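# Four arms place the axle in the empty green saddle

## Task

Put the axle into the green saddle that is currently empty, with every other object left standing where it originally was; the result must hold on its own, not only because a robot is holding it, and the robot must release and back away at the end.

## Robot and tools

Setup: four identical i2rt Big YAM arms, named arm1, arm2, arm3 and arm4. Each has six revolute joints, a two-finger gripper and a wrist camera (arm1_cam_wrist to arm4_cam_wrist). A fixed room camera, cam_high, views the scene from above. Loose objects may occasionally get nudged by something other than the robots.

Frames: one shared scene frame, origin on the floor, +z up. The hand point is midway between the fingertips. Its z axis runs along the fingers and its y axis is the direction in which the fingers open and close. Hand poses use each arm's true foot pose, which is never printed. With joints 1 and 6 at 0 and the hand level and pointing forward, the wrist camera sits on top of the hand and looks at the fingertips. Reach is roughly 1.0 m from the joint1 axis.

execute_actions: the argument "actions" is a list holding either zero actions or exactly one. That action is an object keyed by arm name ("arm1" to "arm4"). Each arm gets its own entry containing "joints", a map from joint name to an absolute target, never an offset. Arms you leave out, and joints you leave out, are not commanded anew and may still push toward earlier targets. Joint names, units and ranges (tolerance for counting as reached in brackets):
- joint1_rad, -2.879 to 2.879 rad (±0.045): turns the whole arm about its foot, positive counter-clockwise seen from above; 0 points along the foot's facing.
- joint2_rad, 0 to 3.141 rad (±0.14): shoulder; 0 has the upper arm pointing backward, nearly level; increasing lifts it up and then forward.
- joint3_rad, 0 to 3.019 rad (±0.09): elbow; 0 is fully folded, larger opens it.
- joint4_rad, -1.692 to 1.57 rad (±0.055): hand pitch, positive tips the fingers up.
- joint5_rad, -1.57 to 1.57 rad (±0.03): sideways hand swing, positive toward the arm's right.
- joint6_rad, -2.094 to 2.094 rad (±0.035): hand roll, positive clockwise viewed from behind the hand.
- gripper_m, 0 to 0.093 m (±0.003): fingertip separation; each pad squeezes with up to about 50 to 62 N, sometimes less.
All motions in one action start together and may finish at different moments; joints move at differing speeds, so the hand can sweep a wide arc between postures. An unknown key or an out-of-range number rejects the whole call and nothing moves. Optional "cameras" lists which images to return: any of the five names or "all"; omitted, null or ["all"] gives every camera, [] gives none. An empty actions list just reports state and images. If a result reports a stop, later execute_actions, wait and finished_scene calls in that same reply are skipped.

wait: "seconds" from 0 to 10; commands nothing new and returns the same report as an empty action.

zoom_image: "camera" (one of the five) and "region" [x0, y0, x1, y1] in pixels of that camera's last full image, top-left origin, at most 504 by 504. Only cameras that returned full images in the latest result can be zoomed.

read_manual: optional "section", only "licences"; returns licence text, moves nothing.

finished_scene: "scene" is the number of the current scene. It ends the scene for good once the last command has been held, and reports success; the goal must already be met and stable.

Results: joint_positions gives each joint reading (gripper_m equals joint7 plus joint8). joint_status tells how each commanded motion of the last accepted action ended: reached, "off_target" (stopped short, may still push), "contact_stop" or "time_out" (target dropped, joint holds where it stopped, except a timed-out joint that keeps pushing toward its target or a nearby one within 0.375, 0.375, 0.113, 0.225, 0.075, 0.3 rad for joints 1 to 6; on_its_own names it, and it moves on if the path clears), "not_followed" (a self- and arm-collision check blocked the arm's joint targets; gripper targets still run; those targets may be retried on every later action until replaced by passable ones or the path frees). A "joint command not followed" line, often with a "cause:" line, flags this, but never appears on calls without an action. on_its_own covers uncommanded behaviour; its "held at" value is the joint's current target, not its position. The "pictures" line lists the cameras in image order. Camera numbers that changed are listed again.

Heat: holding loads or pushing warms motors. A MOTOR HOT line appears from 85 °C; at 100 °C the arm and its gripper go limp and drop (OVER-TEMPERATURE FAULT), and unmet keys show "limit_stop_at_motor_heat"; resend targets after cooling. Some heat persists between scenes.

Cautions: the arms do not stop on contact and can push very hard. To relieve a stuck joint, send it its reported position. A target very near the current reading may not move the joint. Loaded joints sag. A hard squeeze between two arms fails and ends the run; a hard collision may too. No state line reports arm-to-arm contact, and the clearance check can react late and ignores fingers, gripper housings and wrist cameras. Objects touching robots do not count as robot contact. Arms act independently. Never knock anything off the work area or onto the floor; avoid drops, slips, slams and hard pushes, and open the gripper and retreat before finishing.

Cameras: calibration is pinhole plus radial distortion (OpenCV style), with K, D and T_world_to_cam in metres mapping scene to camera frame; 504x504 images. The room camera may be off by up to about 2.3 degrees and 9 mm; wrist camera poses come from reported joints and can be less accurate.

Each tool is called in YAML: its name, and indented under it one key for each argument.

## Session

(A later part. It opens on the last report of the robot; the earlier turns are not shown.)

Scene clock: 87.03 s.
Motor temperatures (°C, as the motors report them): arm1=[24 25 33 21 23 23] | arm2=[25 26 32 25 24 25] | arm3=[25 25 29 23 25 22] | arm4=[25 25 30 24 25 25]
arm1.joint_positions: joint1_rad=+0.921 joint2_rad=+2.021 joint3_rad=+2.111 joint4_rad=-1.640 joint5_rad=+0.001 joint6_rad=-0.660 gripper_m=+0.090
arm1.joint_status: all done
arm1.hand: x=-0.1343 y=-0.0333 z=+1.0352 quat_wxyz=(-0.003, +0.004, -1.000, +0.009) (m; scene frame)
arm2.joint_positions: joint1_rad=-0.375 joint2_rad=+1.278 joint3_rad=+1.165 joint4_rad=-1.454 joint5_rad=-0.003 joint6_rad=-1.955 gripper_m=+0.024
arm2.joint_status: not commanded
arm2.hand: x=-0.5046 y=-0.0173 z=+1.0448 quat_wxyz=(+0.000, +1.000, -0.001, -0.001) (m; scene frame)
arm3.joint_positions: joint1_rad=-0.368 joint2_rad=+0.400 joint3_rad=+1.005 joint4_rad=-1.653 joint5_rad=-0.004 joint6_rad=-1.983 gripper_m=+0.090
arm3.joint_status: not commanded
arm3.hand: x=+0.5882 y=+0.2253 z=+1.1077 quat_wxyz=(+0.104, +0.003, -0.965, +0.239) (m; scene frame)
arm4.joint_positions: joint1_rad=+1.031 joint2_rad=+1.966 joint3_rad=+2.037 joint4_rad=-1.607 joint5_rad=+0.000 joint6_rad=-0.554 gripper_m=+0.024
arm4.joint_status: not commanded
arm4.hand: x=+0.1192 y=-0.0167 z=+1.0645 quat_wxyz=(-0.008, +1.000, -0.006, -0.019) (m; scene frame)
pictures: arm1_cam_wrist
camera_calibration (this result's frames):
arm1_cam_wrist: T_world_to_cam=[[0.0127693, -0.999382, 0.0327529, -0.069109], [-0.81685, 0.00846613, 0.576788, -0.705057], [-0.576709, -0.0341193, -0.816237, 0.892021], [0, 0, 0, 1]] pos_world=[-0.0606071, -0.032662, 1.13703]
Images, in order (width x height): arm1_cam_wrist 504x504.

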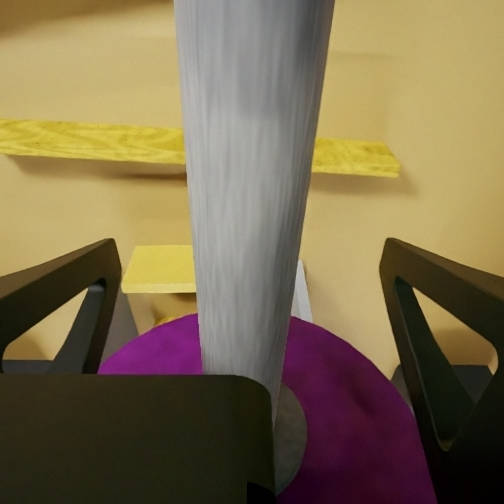

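execute_actions:
  actions:
    - {"arm1":{"joints":{"gripper_m":0,"joint6_rad":-0.64}}}
  cameras: []

execute_actions:
  actions:
    - {"arm1":{"joints":{"joint2_rad":1.96,"joint3_rad":2.18}},"arm4":{"joints":{"joint2_rad":1.955,"joint3_rad":2.06}}}
  cameras: []

execute_actions:
  actions:
    - {"arm4":{"joints":{"gripper_m":0.09}}}
  cameras: []

execute_actions:
  actions:
    - {"arm4":{"joints":{"joint2_rad":1.8}}}
  cameras: []

execute_actions:
  actions:
    - {"arm4":{"joints":{"joint2_rad":1.4,"joint3_rad":1.7}},"arm1":{"joints":{"joint1_rad":0.765,"joint2_rad":1.65,"joint3_rad":1.675,"joint4_rad":-1.495,"joint6_rad":-0.81}},"arm2":{"joints":{"joint1_rad":0.03,"joint2_rad":1.175,"joint3_rad":1.14,"joint4_rad":-1.469,"joint6_rad":-1.55}}}
  cameras: []

execute_actions:
  actions:
    - {"arm4":{"joints":{"joint2_rad":1.0,"joint3_rad":1.35}},"arm1":{"joints":{"joint1_rad":0.53,"joint2_rad":1.425,"joint3_rad":1.397,"joint4_rad":-1.45,"joint6_rad":-1.06}},"arm2":{"joints":{"joint1_rad":0.425,"joint2_rad":1.26,"joint3_rad":1.255,"joint4_rad":-1.458,"joint6_rad":-1.155}}}
  cameras: ["cam_high"]

Scene clock: 91.27 s.
Motor temperatures (°C, as the motors report them): arm1=[24 26 33 21 23 23] | arm2=[25 26 33 25 24 25] | arm3=[25 25 29 23 25 22] | arm4=[25 25 30 24 25 25]
arm1.joint_positions: joint1_rad=+0.922 joint2_rad=+2.021 joint3_rad=+2.111 joint4_rad=-1.642 joint5_rad=-0.004 joint6_rad=-0.636 gripper_m=+0.022
arm1.joint_status: gripper_m off_target (ended at +0.022, target +0.000); the others done
arm1.hand: x=-0.1337 y=-0.0316 z=+1.0354 quat_wxyz=(-0.003, -0.007, -1.000, +0.007) (m; scene frame)
arm2.joint_positions: joint1_rad=-0.375 joint2_rad=+1.278 joint3_rad=+1.165 joint4_rad=-1.454 joint5_rad=+0.000 joint6_rad=-1.955 gripper_m=+0.024
arm2.joint_status: not commanded
arm2.hand: x=-0.5042 y=-0.0175 z=+1.0448 quat_wxyz=(+0.000, +1.000, -0.001, +0.000) (m; scene frame)
arm3.joint_positions: joint1_rad=-0.368 joint2_rad=+0.400 joint3_rad=+1.005 joint4_rad=-1.653 joint5_rad=-0.004 joint6_rad=-1.983 gripper_m=+0.090
arm3.joint_status: not commanded
arm3.hand: x=+0.5882 y=+0.2253 z=+1.1077 quat_wxyz=(+0.104, +0.003, -0.965, +0.239) (m; scene frame)
arm4.joint_positions: joint1_rad=+1.031 joint2_rad=+1.966 joint3_rad=+2.037 joint4_rad=-1.608 joint5_rad=-0.001 joint6_rad=-0.554 gripper_m=+0.024
arm4.joint_status: not commanded
arm4.hand: x=+0.1194 y=-0.0170 z=+1.0645 quat_wxyz=(-0.007, +1.000, -0.006, -0.019) (m; scene frame)
pictures: none
No camera images: the call's "cameras" was empty. Leave "cameras" out to get every camera's image.

Scene clock: 91.80 s.
Motor temperatures (°C, as the motors report them): arm1=[24 26 33 21 23 23] | arm2=[25 26 33 25 24 25] | arm3=[25 25 29 23 25 22] | arm4=[25 25 30 24 25 25]
arm1.joint_positions: joint1_rad=+0.922 joint2_rad=+2.020 joint3_rad=+2.111 joint4_rad=-1.642 joint5_rad=-0.004 joint6_rad=-0.636 gripper_m=+0.022
arm1.joint_status: all done
arm1.hand: x=-0.1337 y=-0.0316 z=+1.0358 quat_wxyz=(-0.004, -0.007, -1.000, +0.007) (m; scene frame)
arm2.joint_positions: joint1_rad=-0.375 joint2_rad=+1.278 joint3_rad=+1.165 joint4_rad=-1.454 joint5_rad=+0.000 joint6_rad=-1.955 gripper_m=+0.024
arm2.joint_status: not commanded
arm2.hand: x=-0.5042 y=-0.0175 z=+1.0448 quat_wxyz=(+0.000, +1.000, -0.001, +0.000) (m; scene frame)
arm3.joint_positions: joint1_rad=-0.368 joint2_rad=+0.400 joint3_rad=+1.005 joint4_rad=-1.653 joint5_rad=-0.004 joint6_rad=-1.983 gripper_m=+0.090
arm3.joint_status: not commanded
arm3.hand: x=+0.5882 y=+0.2253 z=+1.1077 quat_wxyz=(+0.104, +0.003, -0.965, +0.239) (m; scene frame)
arm4.joint_positions: joint1_rad=+1.031 joint2_rad=+1.966 joint3_rad=+2.037 joint4_rad=-1.608 joint5_rad=-0.001 joint6_rad=-0.554 gripper_m=+0.024
arm4.joint_status: all done
arm4.hand: x=+0.1194 y=-0.0170 z=+1.0645 quat_wxyz=(-0.007, +1.000, -0.006, -0.019) (m; scene frame)
pictures: none
No camera images: the call's "cameras" was empty. Leave "cameras" out to get every camera's image.

Scene clock: 92.57 s.
Motor temperatures (°C, as the motors report them): arm1=[24 26 33 21 23 23] | arm2=[25 26 33 25 24 25] | arm3=[25 25 29 23 25 22] | arm4=[25 25 30 24 25 25]
arm1.joint_positions: joint1_rad=+0.922 joint2_rad=+2.020 joint3_rad=+2.111 joint4_rad=-1.642 joint5_rad=-0.004 joint6_rad=-0.636 gripper_m=+0.022
arm1.joint_status: not commanded
arm1.hand: x=-0.1337 y=-0.0316 z=+1.0358 quat_wxyz=(-0.004, -0.007, -1.000, +0.007) (m; scene frame)
arm2.joint_positions: joint1_rad=-0.375 joint2_rad=+1.278 joint3_rad=+1.165 joint4_rad=-1.454 joint5_rad=+0.000 joint6_rad=-1.955 gripper_m=+0.024
arm2.joint_status: not commanded
arm2.hand: x=-0.5042 y=-0.0175 z=+1.0448 quat_wxyz=(+0.000, +1.000, -0.001, +0.000) (m; scene frame)
arm3.joint_positions: joint1_rad=-0.368 joint2_rad=+0.400 joint3_rad=+1.005 joint4_rad=-1.653 joint5_rad=-0.004 joint6_rad=-1.983 gripper_m=+0.090
arm3.joint_status: not commanded
arm3.hand: x=+0.5882 y=+0.2253 z=+1.1077 quat_wxyz=(+0.104, +0.003, -0.965, +0.239) (m; scene frame)
arm4.joint_positions: joint1_rad=+1.031 joint2_rad=+1.966 joint3_rad=+2.037 joint4_rad=-1.608 joint5_rad=-0.001 joint6_rad=-0.554 gripper_m=+0.090
arm4.joint_status: all done
arm4.hand: x=+0.1194 y=-0.0170 z=+1.0645 quat_wxyz=(-0.007, +1.000, -0.006, -0.019) (m; scene frame)
pictures: none
No camera images: the call's "cameras" was empty. Leave "cameras" out to get every camera's image.

Scene clock: 93.83 s.
Motor temperatures (°C, as the motors report them): arm1=[24 26 33 21 23 23] | arm2=[25 26 33 25 24 25] | arm3=[25 25 29 23 25 22] | arm4=[25 25 30 24 25 25]
arm1.joint_positions: joint1_rad=+0.922 joint2_rad=+2.020 joint3_rad=+2.111 joint4_rad=-1.642 joint5_rad=-0.004 joint6_rad=-0.636 gripper_m=+0.022
arm1.joint_status: not commanded
arm1.hand: x=-0.1337 y=-0.0316 z=+1.0358 quat_wxyz=(-0.004, -0.007, -1.000, +0.007) (m; scene frame)
arm2.joint_positions: joint1_rad=-0.375 joint2_rad=+1.278 joint3_rad=+1.165 joint4_rad=-1.454 joint5_rad=+0.000 joint6_rad=-1.955 gripper_m=+0.024
arm2.joint_status: not commanded
arm2.hand: x=-0.5042 y=-0.0175 z=+1.0448 quat_wxyz=(+0.000, +1.000, -0.001, +0.000) (m; scene frame)
arm3.joint_positions: joint1_rad=-0.368 joint2_rad=+0.400 joint3_rad=+1.005 joint4_rad=-1.653 joint5_rad=-0.004 joint6_rad=-1.983 gripper_m=+0.090
arm3.joint_status: not commanded
arm3.hand: x=+0.5882 y=+0.2253 z=+1.1077 quat_wxyz=(+0.104, +0.003, -0.965, +0.239) (m; scene frame)
arm4.joint_positions: joint1_rad=+1.031 joint2_rad=+1.792 joint3_rad=+2.037 joint4_rad=-1.608 joint5_rad=-0.001 joint6_rad=-0.554 gripper_m=+0.090
arm4.joint_status: all done
arm4.hand: x=+0.1432 y=-0.0313 z=+1.1662 quat_wxyz=(-0.053, +0.994, -0.006, -0.092) (m; scene frame)
pictures: none
No camera images: the call's "cameras" was empty. Leave "cameras" out to get every camera's image.

Scene clock: 95.33 s.
Motor temperatures (°C, as the motors report them): arm1=[24 26 33 21 23 23] | arm2=[25 26 33 25 24 25] | arm3=[25 25 29 23 25 22] | arm4=[25 25 29 24 25 25]
arm1.joint_positions: joint1_rad=+0.762 joint2_rad=+1.697 joint3_rad=+1.650 joint4_rad=-1.497 joint5_rad=-0.004 joint6_rad=-0.812 gripper_m=+0.022
arm1.joint_status: all done
arm1.hand: x=-0.2752 y=-0.0289 z=+1.0407 quat_wxyz=(-0.006, +0.001, -1.000, +0.011) (m; scene frame)
arm2.joint_positions: joint1_rad=+0.032 joint2_rad=+1.202 joint3_rad=+1.107 joint4_rad=-1.476 joint5_rad=-0.008 joint6_rad=-1.563 gripper_m=+0.024
arm2.joint_status: all done
arm2.hand: x=-0.6474 y=-0.0204 z=+1.0474 quat_wxyz=(+0.003, +1.000, +0.006, -0.005) (m; scene frame)
arm3.joint_positions: joint1_rad=-0.368 joint2_rad=+0.400 joint3_rad=+1.005 joint4_rad=-1.653 joint5_rad=-0.004 joint6_rad=-1.983 gripper_m=+0.090
arm3.joint_status: not commanded
arm3.hand: x=+0.5882 y=+0.2253 z=+1.1077 quat_wxyz=(+0.104, +0.003, -0.965, +0.239) (m; scene frame)
arm4.joint_positions: joint1_rad=+1.031 joint2_rad=+1.400 joint3_rad=+1.698 joint4_rad=-1.608 joint5_rad=-0.001 joint6_rad=-0.554 gripper_m=+0.090
arm4.joint_status: all done
arm4.hand: x=+0.2614 y=-0.1060 z=+1.2179 quat_wxyz=(-0.067, +0.991, -0.006, -0.114) (m; scene frame)
pictures: none
No camera images: the call's "cameras" was empty. Leave "cameras" out to get every camera's image.

Scene clock: 96.73 s.
Motor temperatures (°C, as the motors report them): arm1=[24 26 33 21 23 23] | arm2=[25 26 34 25 24 25] | arm3=[25 25 29 23 25 22] | arm4=[25 25 29 24 25 25]
arm1.joint_positions: joint1_rad=+0.533 joint2_rad=+1.463 joint3_rad=+1.375 joint4_rad=-1.438 joint5_rad=-0.010 joint6_rad=-1.051 gripper_m=+0.022
arm1.joint_status: all done
arm1.hand: x=-0.4134 y=-0.0275 z=+1.0430 quat_wxyz=(-0.010, +0.006, -1.000, +0.019) (m; scene frame)
arm2.joint_positions: joint1_rad=+0.430 joint2_rad=+1.289 joint3_rad=+1.166 joint4_rad=-1.453 joint5_rad=-0.006 joint6_rad=-1.173 gripper_m=+0.024
arm2.joint_status: all done
arm2.hand: x=-0.7862 y=-0.0209 z=+1.0417 quat_wxyz=(+0.006, +1.000, +0.011, -0.002) (m; scene frame)
arm3.joint_positions: joint1_rad=-0.368 joint2_rad=+0.400 joint3_rad=+1.005 joint4_rad=-1.653 joint5_rad=-0.004 joint6_rad=-1.983 gripper_m=+0.090
arm3.joint_status: not commanded
arm3.hand: x=+0.5882 y=+0.2253 z=+1.1077 quat_wxyz=(+0.104, +0.003, -0.965, +0.239) (m; scene frame)
arm4.joint_positions: joint1_rad=+1.031 joint2_rad=+0.998 joint3_rad=+1.349 joint4_rad=-1.608 joint5_rad=-0.001 joint6_rad=-0.554 gripper_m=+0.090
arm4.joint_status: all done
arm4.hand: x=+0.3832 y=-0.1835 z=+1.2103 quat_wxyz=(-0.081, +0.987, -0.006, -0.136) (m; scene frame)
pictures: cam_high
Images, in order (width x height): cam_high 504x504.

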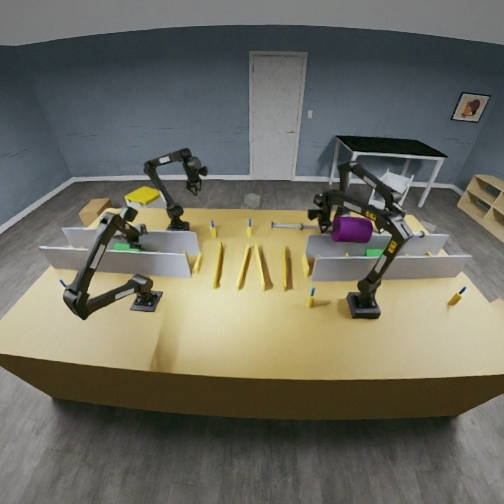

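execute_actions:
  actions:
    - {"arm1":{"joints":{"joint1_rad":0.225,"joint2_rad":1.295,"joint3_rad":1.24,"joint6_rad":-1.37}},"arm2":{"joints":{"joint1_rad":0.72,"joint2_rad":1.45,"joint3_rad":1.46,"joint6_rad":-0.88}}}
  cameras: []

execute_actions:
  actions:
    - {"arm1":{"joints":{"joint1_rad":-0.17,"joint2_rad":1.28,"joint3_rad":1.23,"joint6_rad":-1.77}},"arm2":{"joints":{"joint1_rad":0.922,"joint2_rad":1.725,"joint3_rad":1.81,"joint4_rad":-1.525,"joint6_rad":-0.69}}}
  cameras: ["arm1_cam_wrist","arm2_cam_wrist"]

Scene clock: 99.83 s.
Motor temperatures (°C, as the motors report them): arm1=[24 26 33 21 23 23] | arm2=[25 26 35 25 24 25] | arm3=[25 25 29 23 25 22] | arm4=[25 24 29 24 25 25]
arm1.joint_positions: joint1_rad=+0.220 joint2_rad=+1.326 joint3_rad=+1.219 joint4_rad=-1.438 joint5_rad=-0.004 joint6_rad=-1.371 gripper_m=+0.022
arm1.joint_status: all done
arm1.hand: x=-0.5546 y=-0.0219 z=+1.0371 quat_wxyz=(+0.001, +0.009, -1.000, +0.015) (m; scene frame)
arm2.joint_positions: joint1_rad=+0.727 joint2_rad=+1.490 joint3_rad=+1.365 joint4_rad=-1.446 joint5_rad=+0.000 joint6_rad=-0.888 gripper_m=+0.024
arm2.joint_status: joint3_rad time_out (moved +0.200 of +0.294); the others done
arm2.on_its_own: joint3_rad reads +1.365 and still pushes toward +1.460 since a time_out
arm2.hand: x=-0.9264 y=-0.0180 z=+1.0419 quat_wxyz=(+0.002, +1.000, +0.016, -0.001) (m; scene frame)
arm3.joint_positions: joint1_rad=-0.368 joint2_rad=+0.400 joint3_rad=+1.005 joint4_rad=-1.653 joint5_rad=-0.004 joint6_rad=-1.983 gripper_m=+0.090
arm3.joint_status: not commanded
arm3.hand: x=+0.5882 y=+0.2253 z=+1.1077 quat_wxyz=(+0.104, +0.003, -0.965, +0.239) (m; scene frame)
arm4.joint_positions: joint1_rad=+1.031 joint2_rad=+0.998 joint3_rad=+1.349 joint4_rad=-1.608 joint5_rad=-0.001 joint6_rad=-0.554 gripper_m=+0.090
arm4.joint_status: not commanded
arm4.hand: x=+0.3832 y=-0.1835 z=+1.2103 quat_wxyz=(-0.081, +0.987, -0.006, -0.136) (m; scene frame)
pictures: none
No camera images: the call's "cameras" was empty. Leave "cameras" out to get every camera's image.

not run: a stop came earlier in this reply.

execute_actions:
  actions:
    - {"arm1":{"joints":{"joint1_rad":-0.165,"joint2_rad":1.28,"joint3_rad":1.22,"joint4_rad":-1.46,"joint6_rad":-1.77}},"arm2":{"joints":{"joint1_rad":0.922,"joint2_rad":1.725,"joint3_rad":1.81,"joint4_rad":-1.525,"joint6_rad":-0.69}}}
  cameras: ["arm1_cam_wrist","arm2_cam_wrist"]

Scene clock: 102.67 s.
Motor temperatures (°C, as the motors report them): arm1=[24 26 33 21 23 23] | arm2=[25 27 36 25 24 25] | arm3=[25 25 29 23 25 22] | arm4=[25 24 29 24 25 25]
arm1.joint_positions: joint1_rad=-0.163 joint2_rad=+1.321 joint3_rad=+1.202 joint4_rad=-1.441 joint5_rad=-0.002 joint6_rad=-1.747 gripper_m=+0.022
arm1.joint_status: all done
arm1.hand: x=-0.6992 y=-0.0198 z=+1.0341 quat_wxyz=(+0.005, +0.006, -1.000, +0.008) (m; scene frame)
arm2.joint_positions: joint1_rad=+0.921 joint2_rad=+1.767 joint3_rad=+1.705 joint4_rad=-1.507 joint5_rad=+0.005 joint6_rad=-0.686 gripper_m=+0.024
arm2.joint_status: joint3_rad time_out (moved +0.340 of +0.445); the others done
arm2.on_its_own: joint3_rad reads +1.705 and still pushes toward +1.810 since a time_out
arm2.hand: x=-1.0679 y=-0.0138 z=+1.0410 quat_wxyz=(+0.000, +1.000, +0.012, +0.000) (m; scene frame)
arm3.joint_positions: joint1_rad=-0.368 joint2_rad=+0.400 joint3_rad=+1.005 joint4_rad=-1.653 joint5_rad=-0.004 joint6_rad=-1.983 gripper_m=+0.090
arm3.joint_status: not commanded
arm3.hand: x=+0.5882 y=+0.2253 z=+1.1077 quat_wxyz=(+0.104, +0.003, -0.965, +0.239) (m; scene frame)
arm4.joint_positions: joint1_rad=+1.031 joint2_rad=+0.998 joint3_rad=+1.349 joint4_rad=-1.608 joint5_rad=-0.001 joint6_rad=-0.554 gripper_m=+0.090
arm4.joint_status: not commanded
arm4.hand: x=+0.3832 y=-0.1835 z=+1.2103 quat_wxyz=(-0.081, +0.987, -0.006, -0.136) (m; scene frame)
pictures: arm1_cam_wrist, arm2_cam_wrist
camera_calibration (this result's frames):
arm1_cam_wrist: T_world_to_cam=[[0.016535, -0.999379, 0.0311057, -0.0440409], [-0.80787, 0.00497677, 0.58934, -1.17272], [-0.589129, -0.0348741, -0.807286, 0.547864], [0, 0, 0, 1]] pos_world=[-0.62391, -0.019071, 1.13478]
arm2_cam_wrist: T_world_to_cam=[[-0.0244305, 0.999697, -0.00299879, -0.00695982], [0.806641, 0.0214844, 0.590652, 0.254323], [0.590537, 0.012011, -0.806921, 1.59692], [0, 0, 0, 1]] pos_world=[-1.14836, -0.0176868, 1.13835]
Images, in order (width x height): arm1_cam_wrist 504x504, arm2_cam_wrist 504x504.

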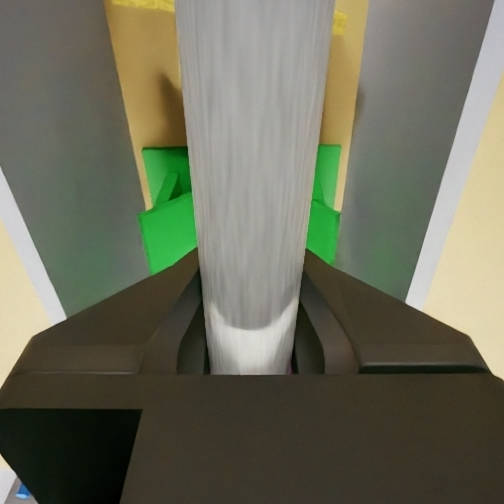

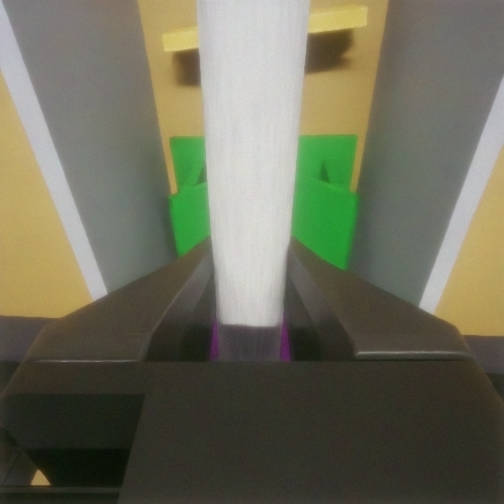

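execute_actions:
  actions:
    - {"arm1":{"joints":{"joint2_rad":1.345,"joint3_rad":1.02,"joint4_rad":-1.19}},"arm2":{"joints":{"joint1_rad":0.90,"joint2_rad":1.78,"joint3_rad":1.57,"joint4_rad":-1.285}}}
  cameras: ["arm1_cam_wrist","arm2_cam_wrist"]

Scene clock: 104.97 s.
Motor temperatures (°C, as the motors report them): arm1=[24 26 32 21 23 23] | arm2=[25 27 36 25 24 25] | arm3=[25 25 29 23 25 22] | arm4=[25 24 28 24 25 25]
arm1.joint_positions: joint1_rad=-0.170 joint2_rad=+1.361 joint3_rad=+0.996 joint4_rad=-1.196 joint5_rad=-0.013 joint6_rad=-1.749 gripper_m=+0.022
arm1.joint_status: all done
arm1.hand: x=-0.6997 y=-0.0127 z=+0.9437 quat_wxyz=(+0.000, +0.003, -1.000, +0.008) (m; scene frame)
arm2.joint_positions: joint1_rad=+0.903 joint2_rad=+1.835 joint3_rad=+1.548 joint4_rad=-1.285 joint5_rad=+0.004 joint6_rad=-0.694 gripper_m=+0.024
arm2.joint_status: all done
arm2.hand: x=-1.0688 y=-0.0015 z=+0.9463 quat_wxyz=(+0.001, +1.000, +0.008, +0.001) (m; scene frame)
arm3.joint_positions: joint1_rad=-0.368 joint2_rad=+0.400 joint3_rad=+1.005 joint4_rad=-1.653 joint5_rad=-0.004 joint6_rad=-1.983 gripper_m=+0.090
arm3.joint_status: not commanded
arm3.hand: x=+0.5882 y=+0.2253 z=+1.1077 quat_wxyz=(+0.104, +0.003, -0.965, +0.239) (m; scene frame)
arm4.joint_positions: joint1_rad=+1.031 joint2_rad=+0.998 joint3_rad=+1.349 joint4_rad=-1.608 joint5_rad=-0.001 joint6_rad=-0.554 gripper_m=+0.090
arm4.joint_status: not commanded
arm4.hand: x=+0.3832 y=-0.1835 z=+1.2103 quat_wxyz=(-0.081, +0.987, -0.006, -0.136) (m; scene frame)
pictures: arm1_cam_wrist, arm2_cam_wrist
camera_calibration (this result's frames):
arm1_cam_wrist: T_world_to_cam=[[0.0110275, -0.999454, 0.031154, -0.0379804], [-0.813965, 0.00912455, 0.580842, -1.11606], [-0.580809, -0.0317635, -0.81342, 0.486521], [0, 0, 0, 1]] pos_world=[-0.625436, -0.0123226, 1.04518]
arm2_cam_wrist: T_world_to_cam=[[-0.0149002, 0.999876, -0.00503155, -0.00743817], [0.805673, 0.014986, 0.592172, 0.308226], [0.592174, 0.00476966, -0.805796, 1.52147], [0, 0, 0, 1]] pos_world=[-1.14942, -0.00443874, 1.04344]
Images, in order (width x height): arm1_cam_wrist 504x504, arm2_cam_wrist 504x504.

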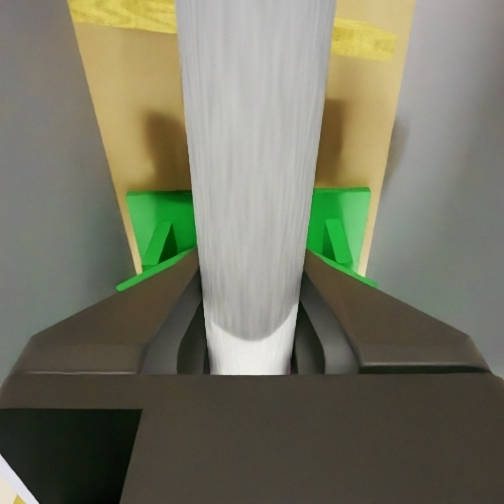

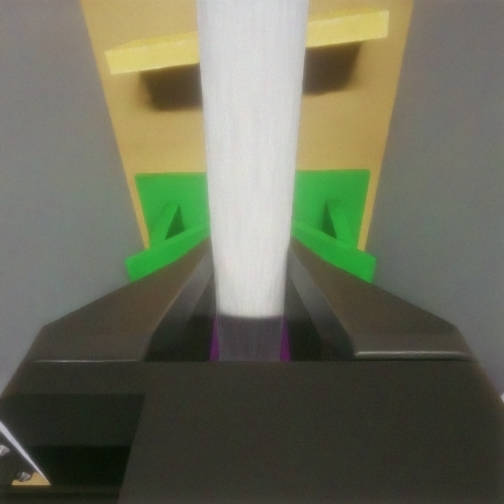

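execute_actions:
  actions:
    - {"arm1":{"joints":{"joint2_rad":1.42,"joint3_rad":0.93,"joint4_rad":-1.035}},"arm2":{"joints":{"joint2_rad":1.835,"joint3_rad":1.495,"joint4_rad":-1.165}}}
  cameras: []

execute_actions:
  actions:
    - {"arm1":{"joints":{"joint2_rad":1.47,"joint3_rad":0.885,"joint4_rad":-0.965}},"arm2":{"joints":{"joint2_rad":1.885,"joint3_rad":1.455,"joint4_rad":-1.11}}}
  cameras: ["arm1_cam_wrist","arm2_cam_wrist"]

Scene clock: 106.60 s.
Motor temperatures (°C, as the motors report them): arm1=[24 26 32 21 23 23] | arm2=[25 27 35 25 24 25] | arm3=[25 25 29 23 25 22] | arm4=[25 24 28 24 25 25]
arm1.joint_positions: joint1_rad=-0.170 joint2_rad=+1.435 joint3_rad=+0.909 joint4_rad=-1.040 joint5_rad=-0.008 joint6_rad=-1.746 gripper_m=+0.022
arm1.joint_status: all done
arm1.hand: x=-0.7013 y=-0.0139 z=+0.8882 quat_wxyz=(+0.002, +0.002, -1.000, +0.006) (m; scene frame)
arm2.joint_positions: joint1_rad=+0.903 joint2_rad=+1.886 joint3_rad=+1.479 joint4_rad=-1.162 joint5_rad=+0.002 joint6_rad=-0.692 gripper_m=+0.024
arm2.joint_status: all done
arm2.hand: x=-1.0711 y=-0.0006 z=+0.8941 quat_wxyz=(+0.001, +1.000, +0.006, -0.001) (m; scene frame)
arm3.joint_positions: joint1_rad=-0.368 joint2_rad=+0.400 joint3_rad=+1.005 joint4_rad=-1.653 joint5_rad=-0.004 joint6_rad=-1.983 gripper_m=+0.090
arm3.joint_status: not commanded
arm3.hand: x=+0.5882 y=+0.2253 z=+1.1077 quat_wxyz=(+0.104, +0.003, -0.965, +0.239) (m; scene frame)
arm4.joint_positions: joint1_rad=+1.031 joint2_rad=+0.998 joint3_rad=+1.349 joint4_rad=-1.608 joint5_rad=-0.001 joint6_rad=-0.554 gripper_m=+0.090
arm4.joint_status: not commanded
arm4.hand: x=+0.3832 y=-0.1835 z=+1.2103 quat_wxyz=(-0.081, +0.987, -0.006, -0.136) (m; scene frame)
pictures: none
No camera images: the call's "cameras" was empty. Leave "cameras" out to get every camera's image.

Scene clock: 107.27 s.
Motor temperatures (°C, as the motors report them): arm1=[24 26 32 21 23 23] | arm2=[25 27 35 25 24 25] | arm3=[25 25 29 23 25 22] | arm4=[25 24 28 24 25 25]
arm1.joint_positions: joint1_rad=-0.170 joint2_rad=+1.464 joint3_rad=+0.879 joint4_rad=-0.976 joint5_rad=-0.004 joint6_rad=-1.751 gripper_m=+0.022
arm1.joint_status: all done
arm1.hand: x=-0.7021 y=-0.0141 z=+0.8683 quat_wxyz=(+0.004, +0.005, -1.000, +0.008) (m; scene frame)
arm2.joint_positions: joint1_rad=+0.907 joint2_rad=+1.897 joint3_rad=+1.452 joint4_rad=-1.121 joint5_rad=-0.005 joint6_rad=-0.694 gripper_m=+0.024
arm2.joint_status: all done
arm2.hand: x=-1.0720 y=-0.0041 z=+0.8791 quat_wxyz=(+0.003, +1.000, +0.009, -0.004) (m; scene frame)
arm3.joint_positions: joint1_rad=-0.368 joint2_rad=+0.400 joint3_rad=+1.005 joint4_rad=-1.653 joint5_rad=-0.004 joint6_rad=-1.983 gripper_m=+0.090
arm3.joint_status: not commanded
arm3.hand: x=+0.5882 y=+0.2253 z=+1.1077 quat_wxyz=(+0.104, +0.003, -0.965, +0.239) (m; scene frame)
arm4.joint_positions: joint1_rad=+1.031 joint2_rad=+0.998 joint3_rad=+1.349 joint4_rad=-1.608 joint5_rad=-0.001 joint6_rad=-0.554 gripper_m=+0.090
arm4.joint_status: not commanded
arm4.hand: x=+0.3832 y=-0.1835 z=+1.2103 quat_wxyz=(-0.081, +0.987, -0.006, -0.136) (m; scene frame)
pictures: arm1_cam_wrist, arm2_cam_wrist
camera_calibration (this result's frames):
arm1_cam_wrist: T_world_to_cam=[[0.0138297, -0.999459, 0.029846, -0.0339205], [-0.808652, 0.00637704, 0.588253, -1.077], [-0.588125, -0.0322704, -0.808126, 0.414021], [0, 0, 0, 1]] pos_world=[-0.626949, -0.0136735, 0.969139]
arm2_cam_wrist: T_world_to_cam=[[-0.0183764, 0.999796, -0.00840494, -0.00600574], [0.811619, 0.0198259, 0.583851, 0.364331], [0.583899, 0.00390747, -0.811817, 1.46562], [0, 0, 0, 1]] pos_world=[-1.15158, -0.00694554, 0.97705]
Images, in order (width x height): arm1_cam_wrist 504x504, arm2_cam_wrist 504x504.

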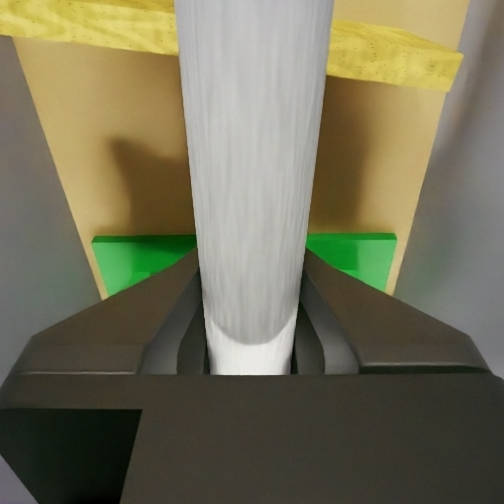

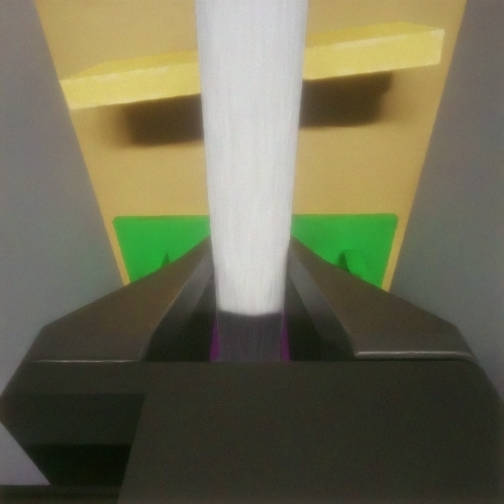

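Seated. Release and lift.

execute_actions:
  actions:
    - {"arm1":{"joints":{"gripper_m":0.085}},"arm2":{"joints":{"gripper_m":0.085}}}
  cameras: []

execute_actions:
  actions:
    - {"arm1":{"joints":{"joint2_rad":1.37,"joint3_rad":1.03,"joint4_rad":-1.2}},"arm2":{"joints":{"joint2_rad":1.82,"joint3_rad":1.6,"joint4_rad":-1.31}}}
  cameras: []

execute_actions:
  actions:
    - {"arm1":{"joints":{"joint2_rad":1.2,"joint3_rad":1.4,"joint4_rad":-1.65}},"arm2":{"joints":{"joint2_rad":1.6,"joint3_rad":1.85,"joint4_rad":-1.65}}}
  cameras: ["arm1_cam_wrist","arm2_cam_wrist","cam_high"]

Scene clock: 109.00 s.
Motor temperatures (°C, as the motors report them): arm1=[24 26 32 21 23 23] | arm2=[25 27 35 25 24 25] | arm3=[25 25 29 23 25 22] | arm4=[25 24 28 24 25 25]
arm1.joint_positions: joint1_rad=-0.170 joint2_rad=+1.464 joint3_rad=+0.879 joint4_rad=-0.975 joint5_rad=-0.003 joint6_rad=-1.760 gripper_m=+0.085
arm1.joint_status: all done
arm1.hand: x=-0.7023 y=-0.0142 z=+0.8683 quat_wxyz=(+0.005, +0.009, -1.000, +0.008) (m; scene frame)
arm2.joint_positions: joint1_rad=+0.907 joint2_rad=+1.895 joint3_rad=+1.452 joint4_rad=-1.121 joint5_rad=-0.004 joint6_rad=-0.694 gripper_m=+0.085
arm2.joint_status: all done
arm2.hand: x=-1.0718 y=-0.0037 z=+0.8801 quat_wxyz=(+0.002, +1.000, +0.009, -0.005) (m; scene frame)
arm3.joint_positions: joint1_rad=-0.368 joint2_rad=+0.400 joint3_rad=+1.005 joint4_rad=-1.653 joint5_rad=-0.004 joint6_rad=-1.983 gripper_m=+0.090
arm3.joint_status: not commanded
arm3.hand: x=+0.5882 y=+0.2253 z=+1.1077 quat_wxyz=(+0.104, +0.003, -0.965, +0.239) (m; scene frame)
arm4.joint_positions: joint1_rad=+1.031 joint2_rad=+0.998 joint3_rad=+1.349 joint4_rad=-1.608 joint5_rad=-0.001 joint6_rad=-0.554 gripper_m=+0.090
arm4.joint_status: not commanded
arm4.hand: x=+0.3832 y=-0.1835 z=+1.2103 quat_wxyz=(-0.081, +0.987, -0.006, -0.136) (m; scene frame)
pictures: none
No camera images: the call's "cameras" was empty. Leave "cameras" out to get every camera's image.

Scene clock: 110.00 s.
Motor temperatures (°C, as the motors report them): arm1=[24 25 32 21 23 23] | arm2=[25 27 35 25 24 25] | arm3=[25 25 29 23 25 22] | arm4=[25 24 28 24 25 25]
arm1.joint_positions: joint1_rad=-0.170 joint2_rad=+1.373 joint3_rad=+0.997 joint4_rad=-1.189 joint5_rad=-0.003 joint6_rad=-1.760 gripper_m=+0.085
arm1.joint_status: all done
arm1.hand: x=-0.7016 y=-0.0147 z=+0.9401 quat_wxyz=(+0.005, +0.009, -1.000, +0.006) (m; scene frame)
arm2.joint_positions: joint1_rad=+0.907 joint2_rad=+1.813 joint3_rad=+1.556 joint4_rad=-1.296 joint5_rad=-0.004 joint6_rad=-0.694 gripper_m=+0.085
arm2.joint_status: all done
arm2.hand: x=-1.0708 y=-0.0040 z=+0.9608 quat_wxyz=(-0.002, +1.000, +0.009, -0.009) (m; scene frame)
arm3.joint_positions: joint1_rad=-0.368 joint2_rad=+0.400 joint3_rad=+1.005 joint4_rad=-1.653 joint5_rad=-0.004 joint6_rad=-1.983 gripper_m=+0.090
arm3.joint_status: not commanded
arm3.hand: x=+0.5882 y=+0.2253 z=+1.1077 quat_wxyz=(+0.104, +0.003, -0.965, +0.239) (m; scene frame)
arm4.joint_positions: joint1_rad=+1.031 joint2_rad=+0.998 joint3_rad=+1.349 joint4_rad=-1.608 joint5_rad=-0.001 joint6_rad=-0.554 gripper_m=+0.090
arm4.joint_status: not commanded
arm4.hand: x=+0.3832 y=-0.1835 z=+1.2103 quat_wxyz=(-0.081, +0.987, -0.006, -0.136) (m; scene frame)
pictures: none
No camera images: the call's "cameras" was empty. Leave "cameras" out to get every camera's image.

Scene clock: 111.43 s.
Motor temperatures (°C, as the motors report them): arm1=[24 25 32 21 23 23] | arm2=[25 27 35 25 24 25] | arm3=[25 25 29 23 25 22] | arm4=[25 24 28 24 25 25]
arm1.joint_positions: joint1_rad=-0.170 joint2_rad=+1.187 joint3_rad=+1.368 joint4_rad=-1.639 joint5_rad=-0.003 joint6_rad=-1.760 gripper_m=+0.085
arm1.joint_status: all done
arm1.hand: x=-0.6954 y=+0.0102 z=+1.1422 quat_wxyz=(+0.014, +0.010, -0.998, +0.058) (m; scene frame)
arm2.joint_positions: joint1_rad=+0.907 joint2_rad=+1.604 joint3_rad=+1.833 joint4_rad=-1.636 joint5_rad=-0.003 joint6_rad=-0.694 gripper_m=+0.085
arm2.joint_status: all done
arm2.hand: x=-1.0408 y=-0.0267 z=+1.1727 quat_wxyz=(-0.048, +0.997, +0.009, -0.065) (m; scene frame)
arm3.joint_positions: joint1_rad=-0.368 joint2_rad=+0.400 joint3_rad=+1.005 joint4_rad=-1.653 joint5_rad=-0.004 joint6_rad=-1.983 gripper_m=+0.090
arm3.joint_status: not commanded
arm3.hand: x=+0.5882 y=+0.2253 z=+1.1077 quat_wxyz=(+0.104, +0.003, -0.965, +0.239) (m; scene frame)
arm4.joint_positions: joint1_rad=+1.031 joint2_rad=+0.998 joint3_rad=+1.349 joint4_rad=-1.608 joint5_rad=-0.001 joint6_rad=-0.554 gripper_m=+0.090
arm4.joint_status: not commanded
arm4.hand: x=+0.3832 y=-0.1835 z=+1.2103 quat_wxyz=(-0.081, +0.987, -0.006, -0.136) (m; scene frame)
pictures: arm1_cam_wrist, arm2_cam_wrist, cam_high
camera_calibration (this result's frames):
arm1_cam_wrist: T_world_to_cam=[[0.0253805, -0.991151, 0.130289, -0.124724], [-0.797756, 0.0584618, 0.60014, -1.23935], [-0.602446, -0.119171, -0.789213, 0.609412], [0, 0, 0, 1]] pos_world=[-0.618396, 0.0214582, 1.24099]
arm2_cam_wrist: T_world_to_cam=[[-0.0118636, 0.995515, 0.0938518, -0.0936482], [0.877059, -0.0347176, 0.479127, 0.357536], [0.480237, 0.0879976, -0.872714, 1.65169], [0, 0, 0, 1]] pos_world=[-1.10789, -0.0397037, 1.27893]
Images, in order (width x height): arm1_cam_wrist 504x504, arm2_cam_wrist 504x504, cam_high 504x504.

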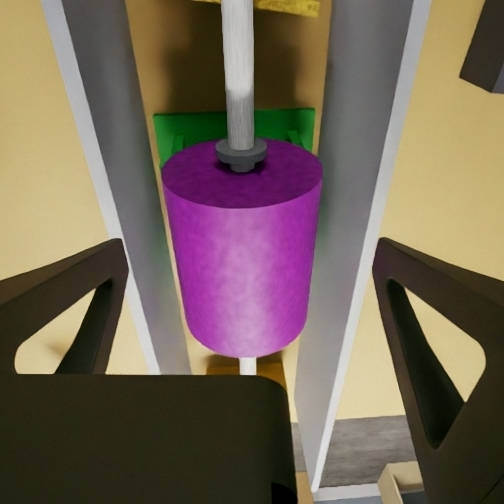

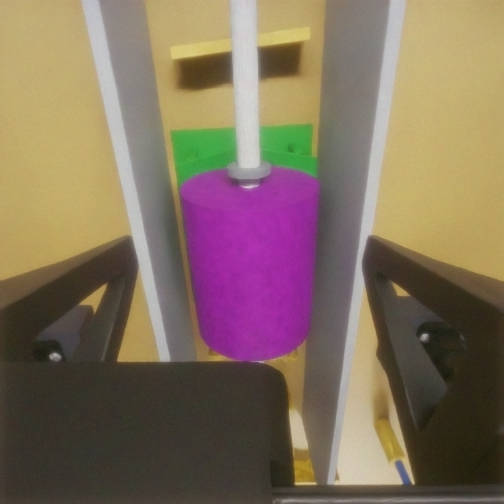

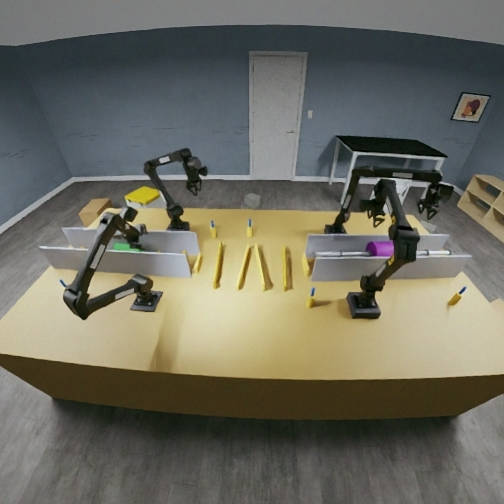

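finished_scene:
  scene: 1

The scene is finished: the task was done.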